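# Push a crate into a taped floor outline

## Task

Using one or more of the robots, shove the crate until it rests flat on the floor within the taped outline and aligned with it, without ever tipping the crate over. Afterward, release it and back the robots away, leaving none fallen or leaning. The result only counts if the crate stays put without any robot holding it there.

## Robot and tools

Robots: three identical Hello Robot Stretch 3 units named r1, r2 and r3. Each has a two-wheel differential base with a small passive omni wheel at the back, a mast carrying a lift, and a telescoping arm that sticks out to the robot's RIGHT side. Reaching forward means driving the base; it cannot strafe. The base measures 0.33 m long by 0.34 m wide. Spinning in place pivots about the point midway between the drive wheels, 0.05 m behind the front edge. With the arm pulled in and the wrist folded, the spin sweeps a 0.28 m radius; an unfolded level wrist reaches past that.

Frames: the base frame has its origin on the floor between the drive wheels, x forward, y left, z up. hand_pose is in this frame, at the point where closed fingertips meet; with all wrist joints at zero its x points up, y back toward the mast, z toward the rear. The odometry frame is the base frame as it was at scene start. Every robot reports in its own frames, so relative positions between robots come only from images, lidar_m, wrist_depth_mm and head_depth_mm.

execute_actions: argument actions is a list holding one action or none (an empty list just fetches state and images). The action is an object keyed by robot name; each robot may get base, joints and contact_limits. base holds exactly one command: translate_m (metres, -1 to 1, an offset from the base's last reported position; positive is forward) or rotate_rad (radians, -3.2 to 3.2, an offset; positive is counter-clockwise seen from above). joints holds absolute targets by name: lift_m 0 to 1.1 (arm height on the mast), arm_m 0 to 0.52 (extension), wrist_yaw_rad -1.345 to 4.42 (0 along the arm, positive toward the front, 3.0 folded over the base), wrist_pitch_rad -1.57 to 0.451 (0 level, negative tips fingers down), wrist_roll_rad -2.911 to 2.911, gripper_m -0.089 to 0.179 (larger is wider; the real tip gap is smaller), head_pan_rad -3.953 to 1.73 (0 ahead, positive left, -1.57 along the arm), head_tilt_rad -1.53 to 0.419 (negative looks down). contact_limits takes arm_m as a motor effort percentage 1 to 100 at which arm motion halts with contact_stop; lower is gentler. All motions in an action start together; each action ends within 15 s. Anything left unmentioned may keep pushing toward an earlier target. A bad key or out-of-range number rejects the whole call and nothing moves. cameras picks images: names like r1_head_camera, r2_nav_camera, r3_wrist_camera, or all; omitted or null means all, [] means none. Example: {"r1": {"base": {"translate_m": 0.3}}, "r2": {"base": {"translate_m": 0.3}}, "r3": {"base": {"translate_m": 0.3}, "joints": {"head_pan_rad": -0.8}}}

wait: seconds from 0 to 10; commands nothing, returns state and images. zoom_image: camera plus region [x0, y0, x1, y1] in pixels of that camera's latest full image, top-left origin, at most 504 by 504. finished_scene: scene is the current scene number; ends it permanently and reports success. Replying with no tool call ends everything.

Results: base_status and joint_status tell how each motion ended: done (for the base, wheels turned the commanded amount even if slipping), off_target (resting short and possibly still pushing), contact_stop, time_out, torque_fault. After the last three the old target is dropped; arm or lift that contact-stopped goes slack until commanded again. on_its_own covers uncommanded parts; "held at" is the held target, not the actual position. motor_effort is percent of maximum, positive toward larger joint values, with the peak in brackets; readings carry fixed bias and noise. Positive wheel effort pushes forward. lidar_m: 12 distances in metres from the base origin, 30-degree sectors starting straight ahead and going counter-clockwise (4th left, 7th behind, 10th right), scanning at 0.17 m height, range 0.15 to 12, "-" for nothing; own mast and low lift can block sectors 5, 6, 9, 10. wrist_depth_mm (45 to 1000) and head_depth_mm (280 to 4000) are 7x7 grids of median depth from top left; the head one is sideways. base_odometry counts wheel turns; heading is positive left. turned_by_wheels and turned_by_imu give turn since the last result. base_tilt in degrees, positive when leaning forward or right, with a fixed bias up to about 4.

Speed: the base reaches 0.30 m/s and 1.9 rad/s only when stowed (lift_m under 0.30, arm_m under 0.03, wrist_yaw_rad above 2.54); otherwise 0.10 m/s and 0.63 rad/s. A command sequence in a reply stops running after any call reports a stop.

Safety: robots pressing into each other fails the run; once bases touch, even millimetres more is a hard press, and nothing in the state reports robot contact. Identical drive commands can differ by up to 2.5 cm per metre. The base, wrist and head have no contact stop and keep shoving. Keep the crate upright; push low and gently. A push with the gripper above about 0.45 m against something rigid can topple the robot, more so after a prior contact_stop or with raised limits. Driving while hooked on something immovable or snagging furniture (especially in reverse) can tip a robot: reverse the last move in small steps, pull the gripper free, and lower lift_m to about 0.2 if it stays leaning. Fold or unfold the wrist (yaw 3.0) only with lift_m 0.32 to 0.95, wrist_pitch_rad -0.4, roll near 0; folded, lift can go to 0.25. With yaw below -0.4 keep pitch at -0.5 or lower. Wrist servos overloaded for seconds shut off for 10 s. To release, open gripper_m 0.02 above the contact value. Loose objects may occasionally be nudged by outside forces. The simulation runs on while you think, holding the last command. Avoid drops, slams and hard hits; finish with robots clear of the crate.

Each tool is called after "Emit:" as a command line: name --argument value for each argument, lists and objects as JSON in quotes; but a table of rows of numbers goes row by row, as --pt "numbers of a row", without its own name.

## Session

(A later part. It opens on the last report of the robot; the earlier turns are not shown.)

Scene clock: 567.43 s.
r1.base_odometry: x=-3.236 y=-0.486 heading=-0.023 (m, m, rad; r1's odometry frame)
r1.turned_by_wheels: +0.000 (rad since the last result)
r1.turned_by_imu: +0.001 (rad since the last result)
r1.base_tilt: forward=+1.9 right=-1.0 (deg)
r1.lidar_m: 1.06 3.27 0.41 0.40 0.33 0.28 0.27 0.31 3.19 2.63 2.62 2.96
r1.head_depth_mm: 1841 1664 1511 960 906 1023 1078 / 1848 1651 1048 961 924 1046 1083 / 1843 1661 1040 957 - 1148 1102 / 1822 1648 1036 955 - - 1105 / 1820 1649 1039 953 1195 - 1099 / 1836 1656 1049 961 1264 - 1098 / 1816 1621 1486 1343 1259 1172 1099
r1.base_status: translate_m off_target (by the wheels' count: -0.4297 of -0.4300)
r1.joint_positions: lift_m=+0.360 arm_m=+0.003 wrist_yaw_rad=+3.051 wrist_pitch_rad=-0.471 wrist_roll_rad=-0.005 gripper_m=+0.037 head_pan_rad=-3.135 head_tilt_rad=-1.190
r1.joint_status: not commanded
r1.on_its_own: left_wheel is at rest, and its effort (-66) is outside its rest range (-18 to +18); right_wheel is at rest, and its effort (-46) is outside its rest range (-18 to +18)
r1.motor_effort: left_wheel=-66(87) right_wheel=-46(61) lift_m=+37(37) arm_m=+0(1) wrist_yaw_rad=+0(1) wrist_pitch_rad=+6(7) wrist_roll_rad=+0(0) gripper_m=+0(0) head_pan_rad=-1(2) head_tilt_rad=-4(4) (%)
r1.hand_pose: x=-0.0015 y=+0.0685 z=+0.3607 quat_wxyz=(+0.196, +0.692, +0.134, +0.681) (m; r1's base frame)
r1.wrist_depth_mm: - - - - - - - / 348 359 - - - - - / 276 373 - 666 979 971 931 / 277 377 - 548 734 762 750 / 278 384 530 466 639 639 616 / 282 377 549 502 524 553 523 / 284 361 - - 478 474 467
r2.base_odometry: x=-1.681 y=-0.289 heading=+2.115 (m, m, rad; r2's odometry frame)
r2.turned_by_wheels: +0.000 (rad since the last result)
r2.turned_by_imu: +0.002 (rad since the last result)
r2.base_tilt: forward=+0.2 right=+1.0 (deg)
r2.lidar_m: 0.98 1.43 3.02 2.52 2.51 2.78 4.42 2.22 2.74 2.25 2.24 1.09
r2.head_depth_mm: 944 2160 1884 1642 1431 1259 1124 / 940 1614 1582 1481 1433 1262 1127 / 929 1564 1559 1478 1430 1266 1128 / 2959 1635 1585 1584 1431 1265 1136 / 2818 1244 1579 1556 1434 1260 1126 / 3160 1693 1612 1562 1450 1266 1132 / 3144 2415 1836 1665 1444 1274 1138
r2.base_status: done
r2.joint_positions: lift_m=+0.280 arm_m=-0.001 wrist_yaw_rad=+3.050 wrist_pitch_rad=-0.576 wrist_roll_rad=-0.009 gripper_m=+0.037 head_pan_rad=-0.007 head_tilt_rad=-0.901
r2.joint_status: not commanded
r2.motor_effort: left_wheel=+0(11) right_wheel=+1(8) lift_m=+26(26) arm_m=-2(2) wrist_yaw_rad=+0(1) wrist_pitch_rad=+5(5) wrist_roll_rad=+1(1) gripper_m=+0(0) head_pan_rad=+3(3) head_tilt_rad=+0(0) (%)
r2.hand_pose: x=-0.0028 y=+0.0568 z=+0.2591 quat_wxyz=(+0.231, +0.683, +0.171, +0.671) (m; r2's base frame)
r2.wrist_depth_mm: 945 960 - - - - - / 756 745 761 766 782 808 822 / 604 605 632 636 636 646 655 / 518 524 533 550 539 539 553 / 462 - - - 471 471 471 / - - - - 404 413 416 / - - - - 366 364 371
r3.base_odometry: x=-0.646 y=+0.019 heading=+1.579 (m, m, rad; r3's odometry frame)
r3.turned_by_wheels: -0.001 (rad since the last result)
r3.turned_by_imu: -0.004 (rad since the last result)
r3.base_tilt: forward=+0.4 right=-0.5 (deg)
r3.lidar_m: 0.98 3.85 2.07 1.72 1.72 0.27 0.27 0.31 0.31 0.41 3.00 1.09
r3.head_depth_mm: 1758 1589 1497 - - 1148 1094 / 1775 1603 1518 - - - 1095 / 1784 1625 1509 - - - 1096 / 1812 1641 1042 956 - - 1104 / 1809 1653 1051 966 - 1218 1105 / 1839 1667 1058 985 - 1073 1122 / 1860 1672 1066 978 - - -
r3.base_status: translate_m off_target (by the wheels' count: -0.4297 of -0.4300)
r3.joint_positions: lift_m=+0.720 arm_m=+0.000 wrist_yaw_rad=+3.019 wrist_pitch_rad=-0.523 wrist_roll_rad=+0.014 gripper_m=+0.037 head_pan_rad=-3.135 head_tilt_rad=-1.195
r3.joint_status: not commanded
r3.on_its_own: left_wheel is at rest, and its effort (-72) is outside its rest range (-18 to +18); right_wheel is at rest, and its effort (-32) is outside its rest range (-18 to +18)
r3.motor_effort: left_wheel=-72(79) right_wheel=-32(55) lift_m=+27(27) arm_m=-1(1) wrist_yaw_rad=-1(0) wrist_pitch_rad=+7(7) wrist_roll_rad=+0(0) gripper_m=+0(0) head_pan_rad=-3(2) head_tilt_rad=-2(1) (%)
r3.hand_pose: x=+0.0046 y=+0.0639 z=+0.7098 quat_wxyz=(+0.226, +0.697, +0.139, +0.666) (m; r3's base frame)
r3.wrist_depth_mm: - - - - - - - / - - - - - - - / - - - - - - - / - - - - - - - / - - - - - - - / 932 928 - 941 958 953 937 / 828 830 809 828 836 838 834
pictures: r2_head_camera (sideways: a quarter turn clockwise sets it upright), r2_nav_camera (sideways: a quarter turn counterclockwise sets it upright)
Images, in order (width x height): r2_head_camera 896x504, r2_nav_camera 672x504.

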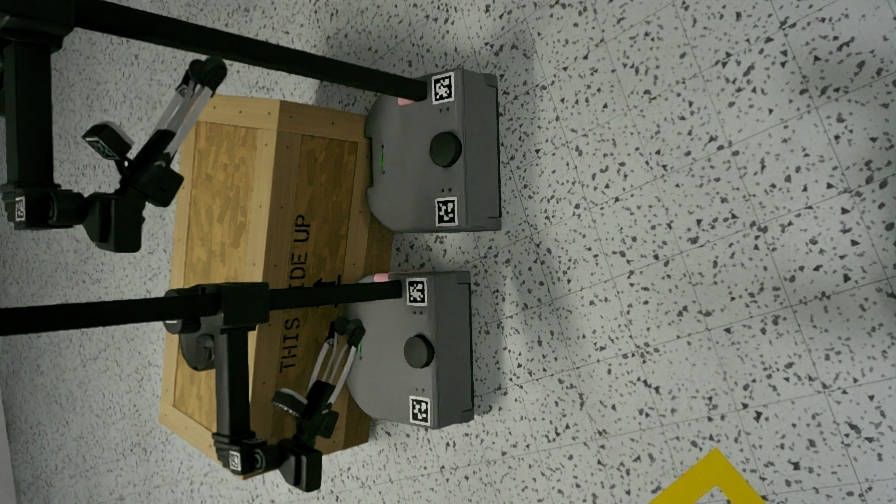

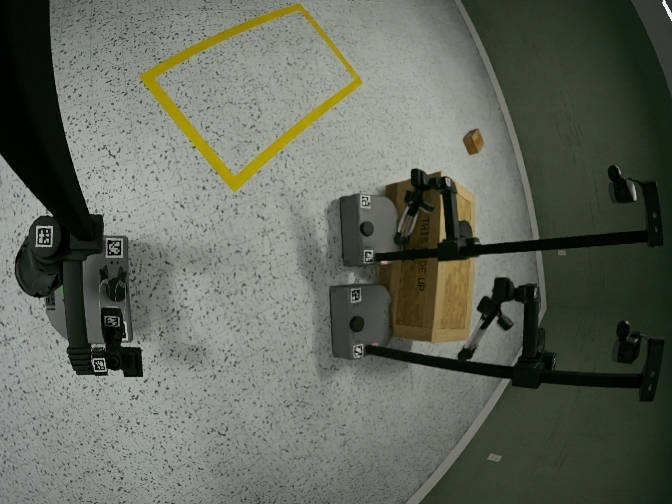

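Emit:
execute_actions --actions '[{"r1":{"base":{"translate_m":0.4},"joints":{"lift_m":0.28}},"r3":{"base":{"translate_m":0.08}},"r2":{"base":{"rotate_rad":-0.75},"joints":{"head_pan_rad":0.75}}}]' --cameras '[]'

Emit:
execute_actions --actions '[{"r1":{"base":{"rotate_rad":0.8}},"r3":{"base":{"rotate_rad":-1.54}},"r2":{"base":{"translate_m":0.5}}}]' --cameras '["r2_nav_camera"]'

Emit:
execute_actions --actions '[{"r1":{"base":{"translate_m":-0.587}},"r3":{"base":{"translate_m":-0.48},"joints":{"lift_m":0.28}}}]' --cameras '["r2_nav_camera"]'

Emit:
execute_actions --actions '[{"r1":{"base":{"rotate_rad":-1.25}},"r3":{"base":{"rotate_rad":-1.6},"joints":{"head_pan_rad":0.6,"head_tilt_rad":-0.9}}}]' --cameras '["r2_nav_camera","r1_head_camera","r3_nav_camera"]'

Scene clock: 602.57 s.
r1.base_odometry: x=-2.836 y=-0.495 heading=-0.023 (m, m, rad; r1's odometry frame)
r1.turned_by_wheels: +0.000 (rad since the last result)
r1.turned_by_imu: -0.001 (rad since the last result)
r1.base_tilt: forward=+1.8 right=-1.0 (deg)
r1.lidar_m: 0.62 0.68 2.68 2.23 2.22 0.66 0.66 0.74 3.02 2.51 2.52 2.82
r1.head_depth_mm: 1840 1155 1083 1220 1142 1173 1112 / 1844 1149 1092 1325 1147 1167 1115 / 1858 1148 1099 1365 - 1152 1105 / 1835 1147 1154 1372 - - 1105 / 1839 1138 1205 1375 1296 - 1105 / 1825 1149 1305 1368 1274 - 1098 / 1806 1638 1486 1363 1266 1174 1088
r1.base_status: done
r1.joint_positions: lift_m=+0.280 arm_m=+0.003 wrist_yaw_rad=+3.051 wrist_pitch_rad=-0.471 wrist_roll_rad=-0.005 gripper_m=+0.037 head_pan_rad=-3.135 head_tilt_rad=-1.190
r1.joint_status: all done
r1.motor_effort: left_wheel=-1(54) right_wheel=+1(39) lift_m=+20(30) arm_m=-1(1) wrist_yaw_rad=+1(0) wrist_pitch_rad=+6(6) wrist_roll_rad=+0(0) gripper_m=-1(0) head_pan_rad=-1(1) head_tilt_rad=-4(4) (%)
r1.hand_pose: x=-0.0015 y=+0.0685 z=+0.2814 quat_wxyz=(+0.196, +0.692, +0.134, +0.681) (m; r1's base frame)
r1.wrist_depth_mm: - - - - - - - / - - - - - - - / - 571 - 884 827 796 780 / 456 443 - 698 654 660 622 / 401 405 452 563 567 535 510 / 477 458 - - - 456 439 / 445 - - - 406 395 389
r2.base_odometry: x=-1.681 y=-0.289 heading=+1.365 (m, m, rad; r2's odometry frame)
r2.turned_by_wheels: -0.750 (rad since the last result)
r2.turned_by_imu: -0.742 (rad since the last result)
r2.base_tilt: forward=+0.2 right=+1.0 (deg)
r2.lidar_m: 2.30 0.90 0.68 3.67 2.64 2.51 2.58 3.42 2.22 3.30 2.36 2.24
r2.head_depth_mm: 883 1054 1850 1638 1426 1253 1125 / 932 1520 1674 1413 1424 1259 1128 / 886 1516 1571 1443 1424 1261 1128 / 3063 1625 1594 1616 1412 1264 1130 / 2737 1528 1045 1091 1255 1266 1133 / 2974 1689 1661 1364 1295 1265 1136 / 3141 2428 1879 1075 1360 1275 1136
r2.base_status: done
r2.joint_positions: lift_m=+0.280 arm_m=-0.001 wrist_yaw_rad=+3.050 wrist_pitch_rad=-0.576 wrist_roll_rad=-0.009 gripper_m=+0.037 head_pan_rad=+0.743 head_tilt_rad=-0.901
r2.joint_status: all done
r2.motor_effort: left_wheel=+3(11) right_wheel=-2(8) lift_m=+26(26) arm_m=-2(2) wrist_yaw_rad=+0(1) wrist_pitch_rad=+5(5) wrist_roll_rad=+1(1) gripper_m=+1(1) head_pan_rad=+4(44) head_tilt_rad=+1(0) (%)
r2.hand_pose: x=-0.0028 y=+0.0568 z=+0.2591 quat_wxyz=(+0.231, +0.683, +0.171, +0.671) (m; r2's base frame)
r2.wrist_depth_mm: 940 973 - - 682 620 936 / 733 741 760 773 717 657 690 / 602 607 619 632 635 654 647 / 517 520 531 546 536 545 544 / 459 - - - 471 467 475 / - - - - 408 415 415 / - - - - 366 368 371
r3.base_odometry: x=-0.647 y=+0.099 heading=+1.579 (m, m, rad; r3's odometry frame)
r3.turned_by_wheels: +0.000 (rad since the last result)
r3.turned_by_imu: -0.001 (rad since the last result)
r3.base_tilt: forward=+0.5 right=-0.6 (deg)
r3.lidar_m: 0.90 3.93 2.10 1.75 1.74 0.35 0.35 0.40 0.65 2.99 0.31 0.91
r3.head_depth_mm: 1757 1593 1498 - - 1146 1092 / 1765 1611 1066 - - - 1094 / 1785 1619 1051 - - - 1100 / 1806 1635 1038 984 - - 1105 / 1826 1661 1046 999 - 1217 1107 / 1850 1667 1058 1015 - 1230 986 / 1868 1688 1066 1094 - - -
r3.base_status: done
r3.joint_positions: lift_m=+0.720 arm_m=+0.000 wrist_yaw_rad=+3.019 wrist_pitch_rad=-0.523 wrist_roll_rad=+0.014 gripper_m=+0.037 head_pan_rad=-3.135 head_tilt_rad=-1.195
r3.joint_status: not commanded
r3.motor_effort: left_wheel=+1(56) right_wheel=-1(32) lift_m=+27(27) arm_m=-1(1) wrist_yaw_rad=-1(1) wrist_pitch_rad=+7(7) wrist_roll_rad=+0(0) gripper_m=+0(0) head_pan_rad=-4(3) head_tilt_rad=-3(2) (%)
r3.hand_pose: x=+0.0046 y=+0.0639 z=+0.7098 quat_wxyz=(+0.226, +0.697, +0.139, +0.666) (m; r3's base frame)
r3.wrist_depth_mm: - - - - - - - / - - - - - - - / - - - - - - - / - - - - - - - / - - - - - - - / 928 933 - 922 989 936 951 / 821 830 823 820 837 842 841
pictures: none
No camera images: the call's "cameras" was empty. Leave "cameras" out to get every camera's image.

Scene clock: 605.97 s.
r1.base_odometry: x=-2.836 y=-0.495 heading=+0.777 (m, m, rad; r1's odometry frame)
r1.turned_by_wheels: +0.800 (rad since the last result)
r1.turned_by_imu: +0.800 (rad since the last result)
r1.base_tilt: forward=+1.9 right=-1.0 (deg)
r1.lidar_m: 0.47 0.61 0.45 0.45 0.66 0.68 3.64 2.64 2.50 2.58 3.38 2.93
r1.head_depth_mm: 1842 1664 1094 1275 1304 1184 1022 / 1837 1663 1471 1366 1287 1174 1113 / 1824 1661 1509 1370 - 1143 1105 / 1840 1639 1497 1366 - - 1104 / 1813 1642 1496 1367 1300 - 1098 / 1813 1636 1487 1373 1284 - 1099 / 1820 1646 1473 1351 1260 1173 1092
r1.base_status: done
r1.joint_positions: lift_m=+0.280 arm_m=+0.003 wrist_yaw_rad=+3.051 wrist_pitch_rad=-0.471 wrist_roll_rad=-0.005 gripper_m=+0.037 head_pan_rad=-3.135 head_tilt_rad=-1.190
r1.joint_status: not commanded
r1.motor_effort: left_wheel=-3(12) right_wheel=+3(9) lift_m=+21(21) arm_m=-1(1) wrist_yaw_rad=+0(0) wrist_pitch_rad=+6(6) wrist_roll_rad=+0(0) gripper_m=+0(1) head_pan_rad=-1(1) head_tilt_rad=-4(4) (%)
r1.hand_pose: x=-0.0015 y=+0.0685 z=+0.2814 quat_wxyz=(+0.196, +0.692, +0.134, +0.681) (m; r1's base frame)
r1.wrist_depth_mm: 490 545 692 - - - - / 530 569 742 - 717 940 - / 550 642 - 641 525 546 775 / 580 677 - 651 556 602 616 / 586 586 575 567 548 527 516 / 490 506 - - - 448 446 / 440 - - - 403 392 386
r2.base_odometry: x=-1.579 y=+0.200 heading=+1.366 (m, m, rad; r2's odometry frame)
r2.turned_by_wheels: +0.000 (rad since the last result)
r2.turned_by_imu: +0.003 (rad since the last result)
r2.base_tilt: forward=+0.2 right=+0.9 (deg)
r2.lidar_m: 1.85 0.88 0.40 0.60 0.61 2.95 3.03 4.01 2.47 2.65 1.89 1.81
r2.head_depth_mm: 2684 2361 1934 1648 1428 1260 1125 / 2977 2387 548 1659 1426 1268 1128 / 3054 2365 453 1591 1434 1203 1127 / 3075 2222 461 1349 1258 1114 1131 / 2938 410 448 545 1175 1112 1136 / 329 717 661 1309 1448 1267 1136 / 3128 2404 1383 1422 1443 1270 1137
r2.base_status: done
r2.joint_positions: lift_m=+0.280 arm_m=-0.001 wrist_yaw_rad=+3.050 wrist_pitch_rad=-0.576 wrist_roll_rad=-0.009 gripper_m=+0.037 head_pan_rad=+0.743 head_tilt_rad=-0.901
r2.joint_status: not commanded
r2.motor_effort: left_wheel=+2(12) right_wheel=-2(6) lift_m=+26(26) arm_m=-2(3) wrist_yaw_rad=+2(1) wrist_pitch_rad=+5(5) wrist_roll_rad=+1(0) gripper_m=+0(0) head_pan_rad=+2(4) head_tilt_rad=+0(1) (%)
r2.hand_pose: x=-0.0028 y=+0.0568 z=+0.2591 quat_wxyz=(+0.231, +0.683, +0.171, +0.671) (m; r2's base frame)
r2.wrist_depth_mm: 936 911 606 950 955 550 863 / 738 694 637 746 522 443 491 / 606 611 636 634 504 423 409 / 520 524 530 542 530 466 520 / 465 - - - 471 469 470 / - - - - 405 414 418 / - - - - 367 366 371
r3.base_odometry: x=-0.647 y=+0.099 heading=+0.039 (m, m, rad; r3's odometry frame)
r3.turned_by_wheels: -1.540 (rad since the last result)
r3.turned_by_imu: -1.521 (rad since the last result)
r3.base_tilt: forward=+0.4 right=-0.5 (deg)
r3.lidar_m: 0.37 0.45 3.43 0.48 3.65 2.05 1.75 1.75 0.35 0.35 0.41 0.69
r3.head_depth_mm: 1758 1605 1494 - - 1153 1092 / 1776 1616 1523 - - - 1093 / 1773 1622 1517 - - - 1103 / 1790 1628 1500 1380 - - 1106 / 1782 1656 1510 1385 - 1225 1109 / 1763 1665 1514 1397 - 1212 1117 / 1759 1678 1529 1409 - - -
r3.base_status: done
r3.joint_positions: lift_m=+0.720 arm_m=+0.000 wrist_yaw_rad=+3.019 wrist_pitch_rad=-0.523 wrist_roll_rad=+0.014 gripper_m=+0.037 head_pan_rad=-3.135 head_tilt_rad=-1.195
r3.joint_status: not commanded
r3.motor_effort: left_wheel=+3(7) right_wheel=-3(7) lift_m=+27(27) arm_m=-1(1) wrist_yaw_rad=+0(0) wrist_pitch_rad=+7(7) wrist_roll_rad=+0(0) gripper_m=+0(1) head_pan_rad=-3(4) head_tilt_rad=-1(2) (%)
r3.hand_pose: x=+0.0046 y=+0.0639 z=+0.7098 quat_wxyz=(+0.226, +0.697, +0.139, +0.666) (m; r3's base frame)
r3.wrist_depth_mm: - - - - - - - / - - - - - - - / - - - 642 - - - / - - 972 - - - - / - - - 843 - - 588 / 919 932 - 877 962 945 731 / 818 840 819 824 819 682 663
pictures: r2_nav_camera (sideways: a quarter turn counterclockwise sets it upright)
Images, in order (width x height): r2_nav_camera 672x504.

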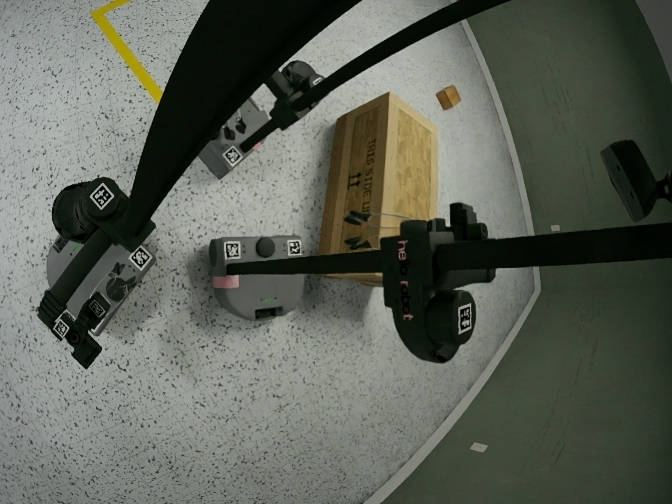

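Scene clock: 611.33 s.
r1.base_odometry: x=-3.255 y=-0.907 heading=+0.777 (m, m, rad; r1's odometry frame)
r1.turned_by_wheels: +0.000 (rad since the last result)
r1.turned_by_imu: +0.001 (rad since the last result)
r1.base_tilt: forward=+1.9 right=-1.0 (deg)
r1.lidar_m: 1.05 1.29 0.52 0.36 0.36 3.02 3.13 2.38 2.24 2.31 3.03 3.45
r1.head_depth_mm: 1842 1681 1508 1390 1311 1109 1109 / 1848 1654 1503 1379 1294 1171 1104 / 1826 1651 1495 1378 - 1151 1109 / 1838 1642 1508 1365 - - 1101 / 1821 1632 1492 1369 1299 - 1102 / 1814 1633 1492 1372 1271 - 1102 / 1811 1631 1488 1363 1251 1169 1093
r1.base_status: done
r1.joint_positions: lift_m=+0.280 arm_m=+0.003 wrist_yaw_rad=+3.051 wrist_pitch_rad=-0.471 wrist_roll_rad=-0.005 gripper_m=+0.037 head_pan_rad=-3.135 head_tilt_rad=-1.190
r1.joint_status: not commanded
r1.motor_effort: left_wheel=-2(15) right_wheel=+2(4) lift_m=+21(21) arm_m=+0(1) wrist_yaw_rad=-2(1) wrist_pitch_rad=+6(6) wrist_roll_rad=+0(0) gripper_m=+0(1) head_pan_rad=+0(1) head_tilt_rad=-4(4) (%)
r1.hand_pose: x=-0.0015 y=+0.0685 z=+0.2814 quat_wxyz=(+0.196, +0.692, +0.134, +0.681) (m; r1's base frame)
r1.wrist_depth_mm: - - 367 424 532 706 - / - - 401 468 601 849 957 / 978 890 - 515 668 801 783 / 743 723 - 570 651 648 622 / 603 593 573 551 557 530 510 / 503 507 - - - 449 447 / 450 - - - 402 393 383
r2.base_odometry: x=-1.579 y=+0.200 heading=+1.366 (m, m, rad; r2's odometry frame)
r2.turned_by_wheels: +0.000 (rad since the last result)
r2.turned_by_imu: -0.001 (rad since the last result)
r2.base_tilt: forward=+0.3 right=+0.9 (deg)
r2.lidar_m: 0.58 0.88 0.89 1.18 3.05 2.94 3.03 4.04 2.47 2.65 1.89 1.80
r2.head_depth_mm: 2698 2364 1950 1575 1206 1142 1128 / 2936 2383 1939 1643 1401 1258 1124 / 3068 2370 1945 1651 1431 1265 1132 / 3103 2420 1407 1429 1428 1265 1125 / 3105 2399 1380 1334 1437 1271 1138 / 3078 2379 1374 1377 1451 1271 1135 / 3094 2415 1381 1427 1442 1269 1131
r2.base_status: not commanded
r2.joint_positions: lift_m=+0.280 arm_m=-0.001 wrist_yaw_rad=+3.050 wrist_pitch_rad=-0.576 wrist_roll_rad=-0.009 gripper_m=+0.037 head_pan_rad=+0.743 head_tilt_rad=-0.901
r2.joint_status: not commanded
r2.motor_effort: left_wheel=+3(3) right_wheel=-2(3) lift_m=+26(26) arm_m=-3(2) wrist_yaw_rad=+1(1) wrist_pitch_rad=+5(5) wrist_roll_rad=+1(1) gripper_m=+0(1) head_pan_rad=+3(3) head_tilt_rad=+1(1) (%)
r2.hand_pose: x=-0.0028 y=+0.0568 z=+0.2591 quat_wxyz=(+0.231, +0.683, +0.171, +0.671) (m; r2's base frame)
r2.wrist_depth_mm: 944 962 - - 953 775 902 / 736 744 762 788 782 785 817 / 615 613 623 636 640 634 649 / 519 521 534 551 539 536 545 / 464 - - - 473 471 468 / - - - - 405 412 415 / - - - - 366 370 372
r3.base_odometry: x=-1.126 y=+0.080 heading=+0.039 (m, m, rad; r3's odometry frame)
r3.turned_by_wheels: +0.000 (rad since the last result)
r3.turned_by_imu: +0.000 (rad since the last result)
r3.base_tilt: forward=+0.5 right=-0.5 (deg)
r3.lidar_m: 1.29 0.70 0.63 2.98 2.69 1.51 1.29 1.29 1.47 2.49 0.49 0.48
r3.head_depth_mm: 1605 1596 1467 1349 1268 1142 1099 / 1545 1611 1471 1358 - - 1096 / 1489 1631 1484 1356 - - 1107 / 1443 1608 1490 1379 1303 - 1109 / 1380 1604 1515 1385 1293 - 1110 / 1340 1596 1521 1402 1296 1208 1128 / 1297 1563 1537 1402 1307 1214 1133
r3.base_status: done
r3.joint_positions: lift_m=+0.280 arm_m=+0.000 wrist_yaw_rad=+3.019 wrist_pitch_rad=-0.523 wrist_roll_rad=+0.014 gripper_m=+0.037 head_pan_rad=-3.135 head_tilt_rad=-1.195
r3.joint_status: all done
r3.motor_effort: left_wheel=+2(10) right_wheel=-2(12) lift_m=+21(23) arm_m=-1(1) wrist_yaw_rad=+0(0) wrist_pitch_rad=+7(7) wrist_roll_rad=+0(0) gripper_m=+0(0) head_pan_rad=-3(4) head_tilt_rad=-1(2) (%)
r3.hand_pose: x=+0.0046 y=+0.0639 z=+0.2700 quat_wxyz=(+0.226, +0.697, +0.139, +0.666) (m; r3's base frame)
r3.wrist_depth_mm: - - - - - 783 - / 953 929 980 971 694 611 903 / 738 752 761 761 721 620 735 / 613 614 617 615 617 625 625 / 518 519 - 543 548 525 524 / 463 - - - 463 459 458 / - - - - 399 400 402
pictures: r2_nav_camera (sideways: a quarter turn counterclockwise sets it upright)
Images, in order (width x height): r2_nav_camera 672x504.

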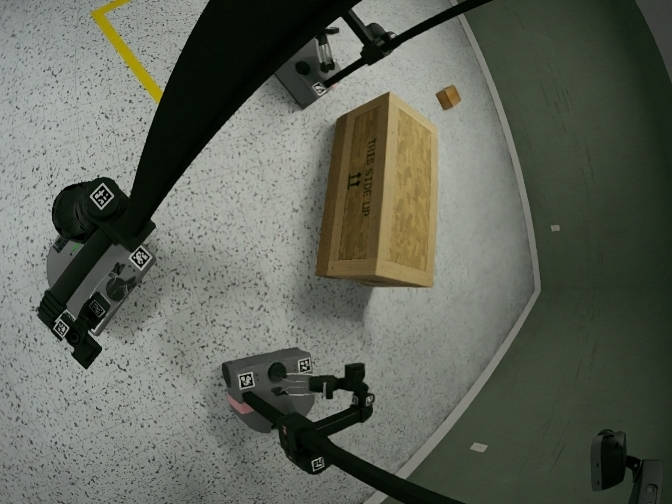

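Scene clock: 613.67 s.
r1.base_odometry: x=-3.255 y=-0.907 heading=-0.473 (m, m, rad; r1's odometry frame)
r1.turned_by_wheels: -1.250 (rad since the last result)
r1.turned_by_imu: -1.250 (rad since the last result)
r1.base_tilt: forward=+1.9 right=-1.0 (deg)
r1.lidar_m: 2.63 4.66 1.06 1.05 0.67 0.40 0.35 3.04 3.05 2.60 2.24 2.24
r1.head_depth_mm: 1844 1665 1052 1175 1309 1179 1105 / 1848 1663 1050 1071 1300 1168 1113 / 1823 1644 1042 999 - 1145 1100 / 1824 1653 1044 981 - - 1099 / 1822 1637 1152 1359 1297 - 1101 / 1823 1635 1494 1369 1279 - 1097 / 1803 1632 1485 1362 1255 1170 1100
r1.base_status: done
r1.joint_positions: lift_m=+0.280 arm_m=+0.003 wrist_yaw_rad=+3.051 wrist_pitch_rad=-0.471 wrist_roll_rad=-0.005 gripper_m=+0.037 head_pan_rad=-3.135 head_tilt_rad=-1.190
r1.joint_status: not commanded
r1.motor_effort: left_wheel=+4(15) right_wheel=-2(6) lift_m=+21(21) arm_m=-1(1) wrist_yaw_rad=-1(1) wrist_pitch_rad=+6(7) wrist_roll_rad=+0(0) gripper_m=+0(0) head_pan_rad=-2(1) head_tilt_rad=-5(5) (%)
r1.hand_pose: x=-0.0015 y=+0.0685 z=+0.2814 quat_wxyz=(+0.196, +0.692, +0.134, +0.681) (m; r1's base frame)
r1.wrist_depth_mm: 682 - - - - - - / 622 - - - - - - / 586 897 - 881 826 813 796 / 547 708 - 673 662 629 631 / 515 590 566 562 555 546 515 / 474 510 - - - 459 443 / 432 - - - 401 396 388
r2.base_odometry: x=-1.579 y=+0.200 heading=+1.366 (m, m, rad; r2's odometry frame)
r2.turned_by_wheels: +0.000 (rad since the last result)
r2.turned_by_imu: +0.000 (rad since the last result)
r2.base_tilt: forward=+0.2 right=+0.9 (deg)
r2.lidar_m: 0.64 0.52 0.89 1.08 3.07 2.94 3.02 4.03 2.47 2.66 1.89 1.80
r2.head_depth_mm: 2718 2356 1847 721 798 794 1075 / 2945 2394 1930 1654 895 1097 1110 / 3053 2388 1951 1657 1429 1265 1131 / 3049 2419 1411 1431 1437 1266 1134 / 3097 2400 1372 1337 1436 1261 1133 / 3090 2381 1377 1381 1445 1270 1135 / 3093 2391 1377 1434 1441 1277 1137
r2.base_status: not commanded
r2.joint_positions: lift_m=+0.280 arm_m=-0.001 wrist_yaw_rad=+3.050 wrist_pitch_rad=-0.576 wrist_roll_rad=-0.009 gripper_m=+0.037 head_pan_rad=+0.743 head_tilt_rad=-0.901
r2.joint_status: not commanded
r2.motor_effort: left_wheel=+3(2) right_wheel=-2(2) lift_m=+26(26) arm_m=-2(3) wrist_yaw_rad=+1(0) wrist_pitch_rad=+5(5) wrist_roll_rad=+1(1) gripper_m=-1(1) head_pan_rad=+2(3) head_tilt_rad=+0(1) (%)
r2.hand_pose: x=-0.0028 y=+0.0568 z=+0.2591 quat_wxyz=(+0.231, +0.683, +0.171, +0.671) (m; r2's base frame)
r2.wrist_depth_mm: 935 959 953 - 951 786 888 / 733 762 762 768 780 784 793 / 615 612 623 630 635 645 647 / 517 518 532 545 541 545 536 / 462 - - - 475 469 450 / - - - - 406 416 406 / - - - - 365 369 372
r3.base_odometry: x=-1.126 y=+0.080 heading=-1.561 (m, m, rad; r3's odometry frame)
r3.turned_by_wheels: -1.600 (rad since the last result)
r3.turned_by_imu: -1.573 (rad since the last result)
r3.base_tilt: forward=+0.4 right=-0.6 (deg)
r3.lidar_m: 2.43 0.49 0.48 1.16 0.70 0.63 2.99 2.78 1.53 1.29 1.29 1.47
r3.head_depth_mm: 2926 2330 1894 1613 1403 1236 1107 / 3022 2366 1916 1620 1386 1244 1118 / 3056 2382 1935 1145 1208 1252 1121 / 3107 2408 1983 1155 1037 1221 1130 / 3204 2414 1389 1171 1068 1271 1140 / 3211 2440 1403 1181 1401 1279 1146 / 3309 2526 1420 1329 1468 1298 1151
r3.base_status: done
r3.joint_positions: lift_m=+0.280 arm_m=+0.000 wrist_yaw_rad=+3.019 wrist_pitch_rad=-0.523 wrist_roll_rad=+0.014 gripper_m=+0.037 head_pan_rad=+0.593 head_tilt_rad=-0.902
r3.joint_status: all done
r3.motor_effort: left_wheel=+3(13) right_wheel=-3(10) lift_m=+21(21) arm_m=-1(1) wrist_yaw_rad=-1(0) wrist_pitch_rad=+7(7) wrist_roll_rad=+0(0) gripper_m=+1(1) head_pan_rad=+5(54) head_tilt_rad=+1(20) (%)
r3.hand_pose: x=+0.0046 y=+0.0638 z=+0.2700 quat_wxyz=(+0.226, +0.697, +0.139, +0.666) (m; r3's base frame)
r3.wrist_depth_mm: - - - - - 555 399 / 958 938 966 975 952 538 432 / 746 750 760 741 768 519 478 / 570 608 616 618 617 568 605 / 518 518 - 535 543 528 530 / 460 - - - 464 453 456 / - - - - 401 403 401
pictures: r1_head_camera (sideways: a quarter turn clockwise sets it upright), r2_nav_camera (sideways: a quarter turn counterclockwise sets it upright), r3_nav_camera (sideways: a quarter turn counterclockwise sets it upright)
Images, in order (width x height): r1_head_camera 896x504, r2_nav_camera 672x504, r3_nav_camera 672x504.

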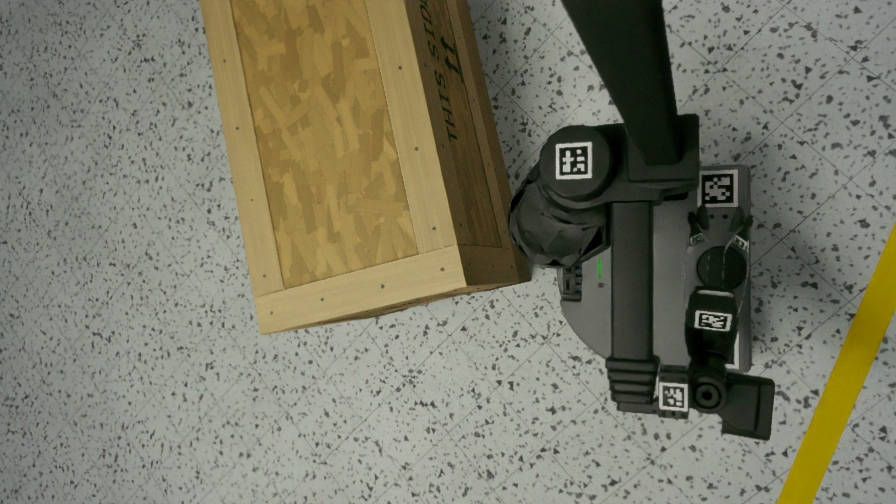

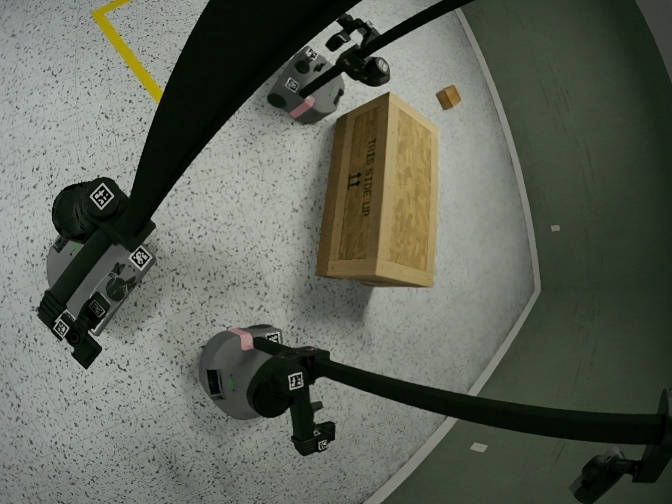

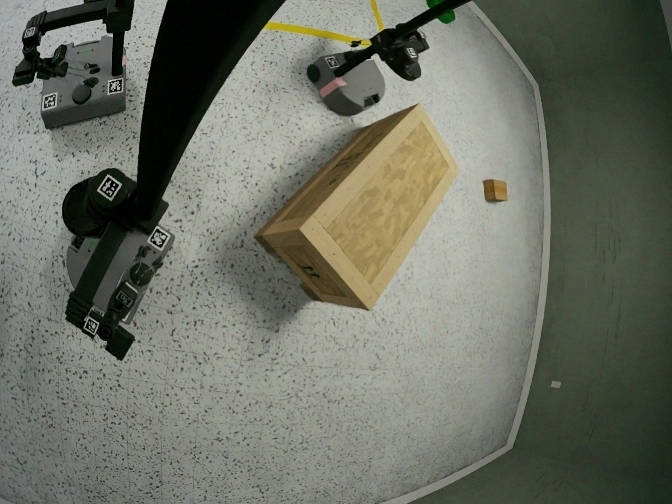

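Emit:
execute_actions --actions '[{"r1":{"base":{"translate_m":-0.22},"joints":{"lift_m":0.4}},"r3":{"base":{"translate_m":1.0}}}]' --cameras '["r2_nav_camera","r1_head_camera","r3_nav_camera"]'

Scene clock: 621.97 s.
r1.base_odometry: x=-3.450 y=-0.807 heading=-0.473 (m, m, rad; r1's odometry frame)
r1.turned_by_wheels: +0.000 (rad since the last result)
r1.turned_by_imu: +0.160 (rad since the last result)
r1.base_tilt: forward=+2.0 right=-1.0 (deg)
r1.lidar_m: 3.11 3.56 1.12 0.80 0.36 0.28 0.27 2.91 2.96 2.55 2.36 2.39
r1.head_depth_mm: 1838 1657 1049 963 934 1170 1110 / 1842 1658 1046 964 1060 1172 1109 / 1839 1662 1039 969 - - 1105 / 1820 1640 1053 961 - - 1101 / 1834 1649 1483 1381 1291 - 1099 / 1835 1632 1494 1360 1279 - 1099 / 1803 1643 1485 1359 1263 1165 1096
r1.base_status: translate_m off_target (by the wheels' count: -0.2197 of -0.2200)
r1.joint_positions: lift_m=+0.400 arm_m=+0.003 wrist_yaw_rad=+3.051 wrist_pitch_rad=-0.471 wrist_roll_rad=-0.005 gripper_m=+0.037 head_pan_rad=-3.136 head_tilt_rad=-1.190
r1.joint_status: all done
r1.on_its_own: left_wheel is at rest, and its effort (-47) is outside its rest range (-18 to +18); right_wheel is at rest, and its effort (-50) is outside its rest range (-18 to +18)
r1.motor_effort: left_wheel=-47(68) right_wheel=-50(69) lift_m=+38(43) arm_m=-1(1) wrist_yaw_rad=+0(0) wrist_pitch_rad=+7(6) wrist_roll_rad=+0(0) gripper_m=+0(0) head_pan_rad=+0(1) head_tilt_rad=-4(4) (%)
r1.hand_pose: x=-0.0015 y=+0.0685 z=+0.4007 quat_wxyz=(+0.196, +0.692, +0.134, +0.681) (m; r1's base frame)
r1.wrist_depth_mm: - - - - - - - / 482 456 - - - - - / 339 432 - - - - - / 301 424 - 892 839 843 796 / 302 430 625 728 715 701 679 / 303 419 616 607 597 593 578 / 300 406 - - 515 503 499
r2.base_odometry: x=-1.579 y=+0.200 heading=+1.366 (m, m, rad; r2's odometry frame)
r2.turned_by_wheels: +0.000 (rad since the last result)
r2.turned_by_imu: -0.001 (rad since the last result)
r2.base_tilt: forward=+0.2 right=+0.9 (deg)
r2.lidar_m: 1.85 0.95 0.87 1.18 3.07 2.95 3.02 4.03 2.46 2.65 1.89 1.80
r2.head_depth_mm: 2712 2224 1957 1636 1426 1266 1120 / 2977 1635 1711 1630 1426 1261 1128 / 2833 1692 1795 1644 1429 1264 1130 / 3068 2402 1403 1471 1433 1259 1135 / 3086 2411 1362 1325 1437 1261 1135 / 3141 2397 1368 1410 1446 1267 1132 / 3094 2413 1391 1519 1443 1271 1135
r2.base_status: not commanded
r2.joint_positions: lift_m=+0.280 arm_m=-0.001 wrist_yaw_rad=+3.050 wrist_pitch_rad=-0.576 wrist_roll_rad=-0.009 gripper_m=+0.037 head_pan_rad=+0.743 head_tilt_rad=-0.901
r2.joint_status: not commanded
r2.motor_effort: left_wheel=+2(3) right_wheel=-2(2) lift_m=+26(26) arm_m=-2(3) wrist_yaw_rad=+1(1) wrist_pitch_rad=+5(5) wrist_roll_rad=+1(1) gripper_m=+0(0) head_pan_rad=+4(4) head_tilt_rad=+0(0) (%)
r2.hand_pose: x=-0.0028 y=+0.0568 z=+0.2591 quat_wxyz=(+0.231, +0.683, +0.171, +0.671) (m; r2's base frame)
r2.wrist_depth_mm: 937 947 - - 976 778 854 / 750 759 772 783 789 794 799 / 603 625 627 632 645 648 659 / 512 528 528 546 539 546 547 / 467 - - - 474 473 478 / - - - - 403 410 415 / - - - - 363 372 371
r3.base_odometry: x=-1.116 y=-0.920 heading=-1.561 (m, m, rad; r3's odometry frame)
r3.turned_by_wheels: +0.000 (rad since the last result)
r3.turned_by_imu: -0.003 (rad since the last result)
r3.base_tilt: forward=+0.5 right=-0.5 (deg)
r3.lidar_m: 1.86 2.69 3.04 0.65 0.43 0.41 1.55 2.16 1.18 1.00 0.99 1.13
r3.head_depth_mm: 2382 2305 1894 1618 1400 1238 1114 / 2452 2347 1928 1630 1412 1240 1113 / 2523 2368 1943 1646 1423 1256 1120 / 2610 2416 1952 1661 1436 1262 1134 / 2667 2447 1996 1682 1439 1275 1138 / 2759 2486 2004 1692 1458 1273 1150 / 2847 2516 2039 1709 1466 1290 1151
r3.base_status: done
r3.joint_positions: lift_m=+0.280 arm_m=+0.000 wrist_yaw_rad=+3.019 wrist_pitch_rad=-0.523 wrist_roll_rad=+0.014 gripper_m=+0.037 head_pan_rad=+0.593 head_tilt_rad=-0.901
r3.joint_status: not commanded
r3.motor_effort: left_wheel=+2(12) right_wheel=-3(7) lift_m=+21(21) arm_m=-1(1) wrist_yaw_rad=+0(1) wrist_pitch_rad=+7(7) wrist_roll_rad=+0(0) gripper_m=+1(0) head_pan_rad=+5(5) head_tilt_rad=+0(0) (%)
r3.hand_pose: x=+0.0046 y=+0.0638 z=+0.2700 quat_wxyz=(+0.226, +0.697, +0.139, +0.666) (m; r3's base frame)
r3.wrist_depth_mm: 373 - 754 - - - - / 383 455 807 983 - - - / 398 475 748 758 759 770 768 / 406 516 619 620 623 622 627 / 412 504 - 535 547 523 530 / 438 - - - 466 461 459 / - - - - 402 403 404
pictures: r1_head_camera (sideways: a quarter turn clockwise sets it upright), r2_nav_camera (sideways: a quarter turn counterclockwise sets it upright), r3_nav_camera (sideways: a quarter turn counterclockwise sets it upright)
Images, in order (width x height): r1_head_camera 896x504, r2_nav_camera 672x504, r3_nav_camera 672x504.

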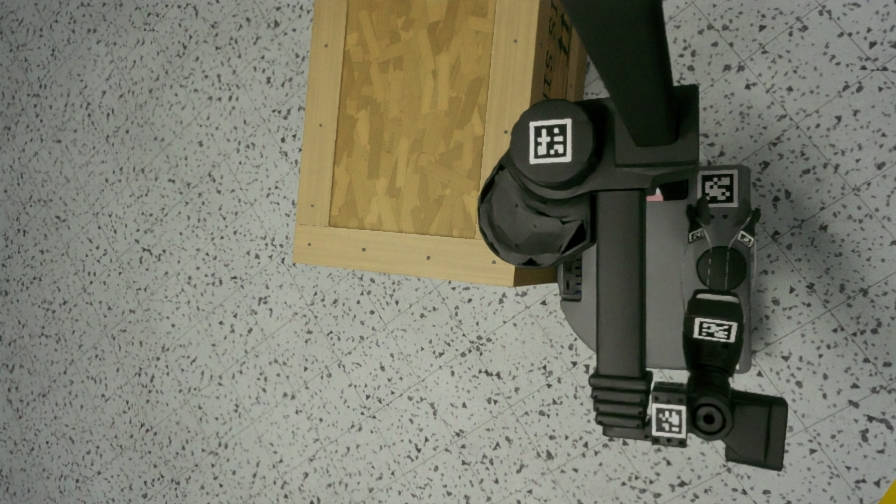

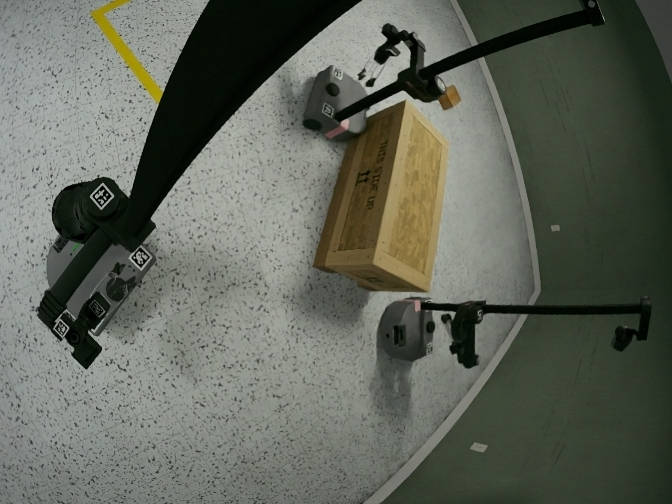

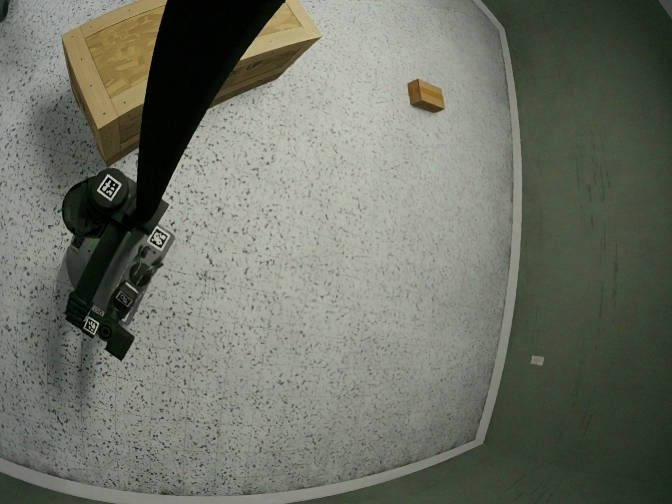

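Emit:
execute_actions --actions '[{"r1":{"base":{"rotate_rad":-0.25}},"r3":{"base":{"rotate_rad":0.75}},"r2":{"base":{"translate_m":0.62}}}]' --cameras '[]'

Emit:
execute_actions --actions '[{"r1":{"base":{"translate_m":-0.17}},"r3":{"base":{"translate_m":0.5},"joints":{"head_pan_rad":1.5}},"r2":{"base":{"rotate_rad":0.72},"joints":{"head_pan_rad":0.7}}}]' --cameras '["r2_head_camera","r1_head_camera","r3_nav_camera"]'

Scene clock: 633.17 s.
r1.base_odometry: x=-3.450 y=-0.807 heading=-0.722 (m, m, rad; r1's odometry frame)
r1.turned_by_wheels: -0.250 (rad since the last result)
r1.turned_by_imu: -0.247 (rad since the last result)
r1.base_tilt: forward=+1.9 right=-1.0 (deg)
r1.lidar_m: 2.65 4.27 3.57 1.22 0.47 0.30 0.28 0.28 2.92 2.89 2.38 2.36
r1.head_depth_mm: 1831 1658 1053 973 1294 1173 1111 / 1836 1662 1045 968 1284 1173 1110 / 1833 1633 1048 964 - - 1105 / 1823 1645 1035 961 - - 1105 / 1822 1651 1036 966 1257 - 1093 / 1809 1644 1493 1374 1279 - 1092 / 1796 1642 1487 1365 1259 1177 1096
r1.base_status: done
r1.joint_positions: lift_m=+0.400 arm_m=+0.003 wrist_yaw_rad=+3.051 wrist_pitch_rad=-0.471 wrist_roll_rad=-0.005 gripper_m=+0.037 head_pan_rad=-3.136 head_tilt_rad=-1.190
r1.joint_status: not commanded
r1.motor_effort: left_wheel=+4(27) right_wheel=-2(49) lift_m=+38(38) arm_m=-1(1) wrist_yaw_rad=+0(1) wrist_pitch_rad=+6(6) wrist_roll_rad=+0(0) gripper_m=+0(1) head_pan_rad=-1(1) head_tilt_rad=-4(4) (%)
r1.hand_pose: x=-0.0015 y=+0.0685 z=+0.4007 quat_wxyz=(+0.196, +0.692, +0.134, +0.681) (m; r1's base frame)
r1.wrist_depth_mm: - - - - - - - / 493 635 - - - - - / 396 659 - - - - - / 381 608 - 880 871 838 815 / 371 565 737 732 729 686 671 / 357 533 627 599 583 579 572 / 342 497 - - 526 515 511
r2.base_odometry: x=-1.453 y=+0.807 heading=+1.366 (m, m, rad; r2's odometry frame)
r2.turned_by_wheels: +0.000 (rad since the last result)
r2.turned_by_imu: +0.004 (rad since the last result)
r2.base_tilt: forward=+0.3 right=+0.9 (deg)
r2.lidar_m: 1.29 1.74 0.74 0.63 3.62 3.48 3.60 2.87 2.87 1.85 1.32 1.26
r2.head_depth_mm: 1913 2062 1947 1639 1416 1256 1125 / 2255 2279 1966 1642 1438 1257 1127 / 2695 2392 1910 1555 1439 1265 1128 / 3074 2391 1226 1447 1439 1261 1136 / 3088 2340 1138 1452 1430 1269 1132 / 2761 2337 1965 1662 1414 1259 1135 / 3094 2417 1975 1663 1198 1250 1137
r2.base_status: done
r2.joint_positions: lift_m=+0.280 arm_m=-0.001 wrist_yaw_rad=+3.050 wrist_pitch_rad=-0.576 wrist_roll_rad=-0.009 gripper_m=+0.037 head_pan_rad=+0.743 head_tilt_rad=-0.901
r2.joint_status: not commanded
r2.motor_effort: left_wheel=+2(12) right_wheel=-1(6) lift_m=+27(26) arm_m=-3(2) wrist_yaw_rad=+0(0) wrist_pitch_rad=+5(5) wrist_roll_rad=+1(1) gripper_m=+0(1) head_pan_rad=+3(4) head_tilt_rad=+0(1) (%)
r2.hand_pose: x=-0.0028 y=+0.0568 z=+0.2591 quat_wxyz=(+0.231, +0.683, +0.171, +0.671) (m; r2's base frame)
r2.wrist_depth_mm: 943 940 787 685 835 790 701 / 740 750 765 735 786 750 724 / 617 617 614 638 636 649 656 / 519 526 539 547 543 551 543 / 463 - - - 474 470 477 / - - - - 407 414 418 / - - - - 365 370 370
r3.base_odometry: x=-1.116 y=-0.920 heading=-0.811 (m, m, rad; r3's odometry frame)
r3.turned_by_wheels: +0.750 (rad since the last result)
r3.turned_by_imu: +0.737 (rad since the last result)
r3.base_tilt: forward=+0.4 right=-0.6 (deg)
r3.lidar_m: 2.73 3.55 0.52 0.41 0.63 1.08 1.55 1.06 0.99 1.02 1.31 2.69
r3.head_depth_mm: 2935 2315 1913 1611 1401 1235 1112 / 3027 2373 1945 1623 1412 1249 1117 / 3068 2383 1944 1637 1421 1252 1124 / 3086 2405 1960 1664 1439 1268 1129 / 3166 2440 1998 1526 1418 1277 1139 / 3238 2466 2014 1203 1114 1166 1130 / 3197 2539 2033 1196 1029 929 932
r3.base_status: done
r3.joint_positions: lift_m=+0.280 arm_m=+0.000 wrist_yaw_rad=+3.019 wrist_pitch_rad=-0.523 wrist_roll_rad=+0.014 gripper_m=+0.037 head_pan_rad=+0.593 head_tilt_rad=-0.901
r3.joint_status: not commanded
r3.motor_effort: left_wheel=-2(9) right_wheel=+3(11) lift_m=+21(21) arm_m=-1(1) wrist_yaw_rad=-1(1) wrist_pitch_rad=+7(7) wrist_roll_rad=+0(0) gripper_m=+0(1) head_pan_rad=+3(4) head_tilt_rad=+1(1) (%)
r3.hand_pose: x=+0.0046 y=+0.0638 z=+0.2700 quat_wxyz=(+0.226, +0.697, +0.139, +0.666) (m; r3's base frame)
r3.wrist_depth_mm: - - 421 465 554 680 - / 956 951 459 512 610 786 - / 745 742 516 567 695 764 772 / 615 617 571 596 623 619 625 / 516 519 - 540 548 527 529 / 462 - - - 463 453 455 / - - - - 400 402 401
pictures: none
No camera images: the call's "cameras" was empty. Leave "cameras" out to get every camera's image.

Scene clock: 636.83 s.
r1.base_odometry: x=-3.578 y=-0.695 heading=-0.722 (m, m, rad; r1's odometry frame)
r1.turned_by_wheels: +0.000 (rad since the last result)
r1.turned_by_imu: +0.169 (rad since the last result)
r1.base_tilt: forward=+1.9 right=-1.0 (deg)
r1.lidar_m: 3.04 3.67 3.93 0.58 0.32 0.27 0.27 0.31 2.83 2.73 2.46 2.47
r1.head_depth_mm: 1790 1417 1390 962 904 1175 1113 / 1837 1651 1042 960 920 1174 1106 / 1849 1653 1042 968 - - 1103 / 1823 1656 1044 965 - - 1102 / 1811 1635 1498 1337 1283 - 1102 / 1819 1638 1484 1364 1282 - 1098 / 1813 1625 1479 1370 1265 1173 1095
r1.base_status: translate_m off_target (by the wheels' count: -0.1697 of -0.1700)
r1.joint_positions: lift_m=+0.400 arm_m=+0.003 wrist_yaw_rad=+3.051 wrist_pitch_rad=-0.471 wrist_roll_rad=-0.005 gripper_m=+0.037 head_pan_rad=-3.136 head_tilt_rad=-1.190
r1.joint_status: not commanded
r1.on_its_own: left_wheel is at rest, and its effort (-59) is outside its rest range (-18 to +18); right_wheel is at rest, and its effort (-49) is outside its rest range (-18 to +18)
r1.motor_effort: left_wheel=-59(74) right_wheel=-49(73) lift_m=+37(38) arm_m=-1(1) wrist_yaw_rad=+0(0) wrist_pitch_rad=+6(7) wrist_roll_rad=+0(0) gripper_m=+0(0) head_pan_rad=-2(1) head_tilt_rad=-4(4) (%)
r1.hand_pose: x=-0.0015 y=+0.0685 z=+0.4007 quat_wxyz=(+0.196, +0.692, +0.134, +0.681) (m; r1's base frame)
r1.wrist_depth_mm: - - - - - - - / 481 460 727 - - - - / 338 368 - - - - - / 276 370 - 881 859 820 817 / 274 375 517 725 711 689 679 / 278 378 528 599 583 578 576 / 281 377 - - 511 517 507
r2.base_odometry: x=-1.453 y=+0.807 heading=+2.085 (m, m, rad; r2's odometry frame)
r2.turned_by_wheels: +0.720 (rad since the last result)
r2.turned_by_imu: +0.711 (rad since the last result)
r2.base_tilt: forward=+0.3 right=+0.9 (deg)
r2.lidar_m: 2.16 0.70 0.68 3.46 3.48 3.84 2.87 3.08 1.56 1.27 1.26 1.38
r2.head_depth_mm: 3092 1400 1616 1604 1427 1258 1125 / 3019 2367 1945 1652 1423 1259 1130 / 3040 2398 1937 1176 1352 1265 1130 / 3065 2391 1364 1157 1302 1260 1135 / 3088 2392 1368 1160 1309 1276 1131 / 3119 2395 1487 1618 1436 1265 1135 / 3120 2212 1690 1590 1434 1273 1131
r2.base_status: done
r2.joint_positions: lift_m=+0.280 arm_m=-0.001 wrist_yaw_rad=+3.050 wrist_pitch_rad=-0.576 wrist_roll_rad=-0.009 gripper_m=+0.037 head_pan_rad=+0.707 head_tilt_rad=-0.901
r2.joint_status: all done
r2.motor_effort: left_wheel=-1(9) right_wheel=+3(10) lift_m=+26(26) arm_m=-3(3) wrist_yaw_rad=+1(0) wrist_pitch_rad=+5(5) wrist_roll_rad=+1(1) gripper_m=+0(0) head_pan_rad=-4(11) head_tilt_rad=+1(1) (%)
r2.hand_pose: x=-0.0028 y=+0.0568 z=+0.2591 quat_wxyz=(+0.231, +0.683, +0.171, +0.671) (m; r2's base frame)
r2.wrist_depth_mm: 938 958 - - - 599 538 / 741 750 768 780 789 681 578 / 604 608 617 637 634 651 633 / 520 523 536 545 541 552 551 / 462 - - - 475 469 469 / - - - - 405 413 416 / - - - - 368 369 369
r3.base_odometry: x=-0.772 y=-1.282 heading=-0.811 (m, m, rad; r3's odometry frame)
r3.turned_by_wheels: +0.000 (rad since the last result)
r3.turned_by_imu: -0.002 (rad since the last result)
r3.base_tilt: forward=+0.4 right=-0.6 (deg)
r3.lidar_m: 2.29 2.95 0.60 0.53 0.54 0.64 1.87 1.29 1.20 1.23 1.59 2.24
r3.head_depth_mm: 2996 2329 1892 1617 1396 1233 1111 / 3032 2366 1930 1621 1329 1245 1114 / 3050 2387 1946 1143 1103 1256 1124 / 3133 2193 1933 1158 1062 1246 1152 / 3166 2441 1387 1169 1045 1233 - / 2972 2330 1962 1181 1041 - 1149 / 3299 2510 2031 1214 - - 1154
r3.base_status: done
r3.joint_positions: lift_m=+0.280 arm_m=+0.000 wrist_yaw_rad=+3.019 wrist_pitch_rad=-0.523 wrist_roll_rad=+0.014 gripper_m=+0.037 head_pan_rad=+1.493 head_tilt_rad=-0.901
r3.joint_status: all done
r3.motor_effort: left_wheel=-2(9) right_wheel=+3(12) lift_m=+21(22) arm_m=-1(1) wrist_yaw_rad=+0(0) wrist_pitch_rad=+7(7) wrist_roll_rad=+0(0) gripper_m=+0(0) head_pan_rad=+4(56) head_tilt_rad=+1(1) (%)
r3.hand_pose: x=+0.0046 y=+0.0638 z=+0.2700 quat_wxyz=(+0.226, +0.697, +0.139, +0.666) (m; r3's base frame)
r3.wrist_depth_mm: 451 - 524 559 - - - / 483 509 578 616 895 - - / 526 566 636 695 725 765 780 / 569 594 625 621 626 622 624 / 518 522 - 536 541 526 526 / 462 - - - 467 454 454 / - - - - 402 404 399
pictures: r1_head_camera (sideways: a quarter turn clockwise sets it upright), r2_head_camera (sideways: a quarter turn clockwise sets it upright), r3_nav_camera (sideways: a quarter turn counterclockwise sets it upright)
Images, in order (width x height): r1_head_camera 896x504, r2_head_camera 896x504, r3_nav_camera 672x504.

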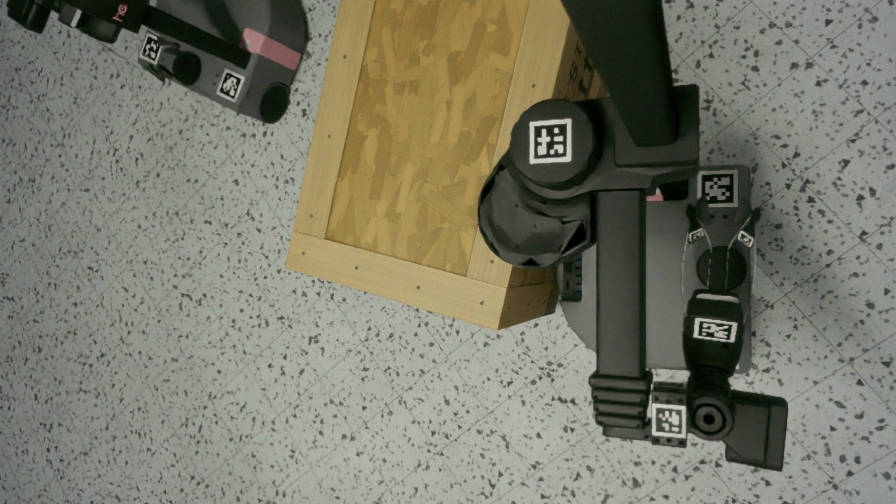

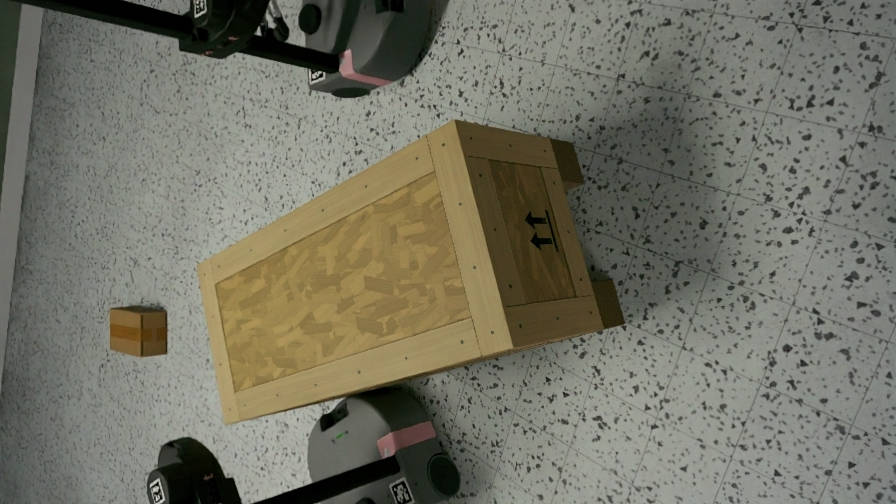

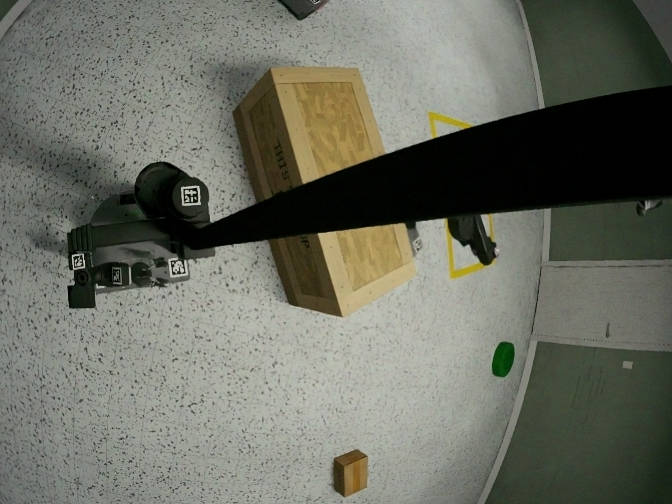

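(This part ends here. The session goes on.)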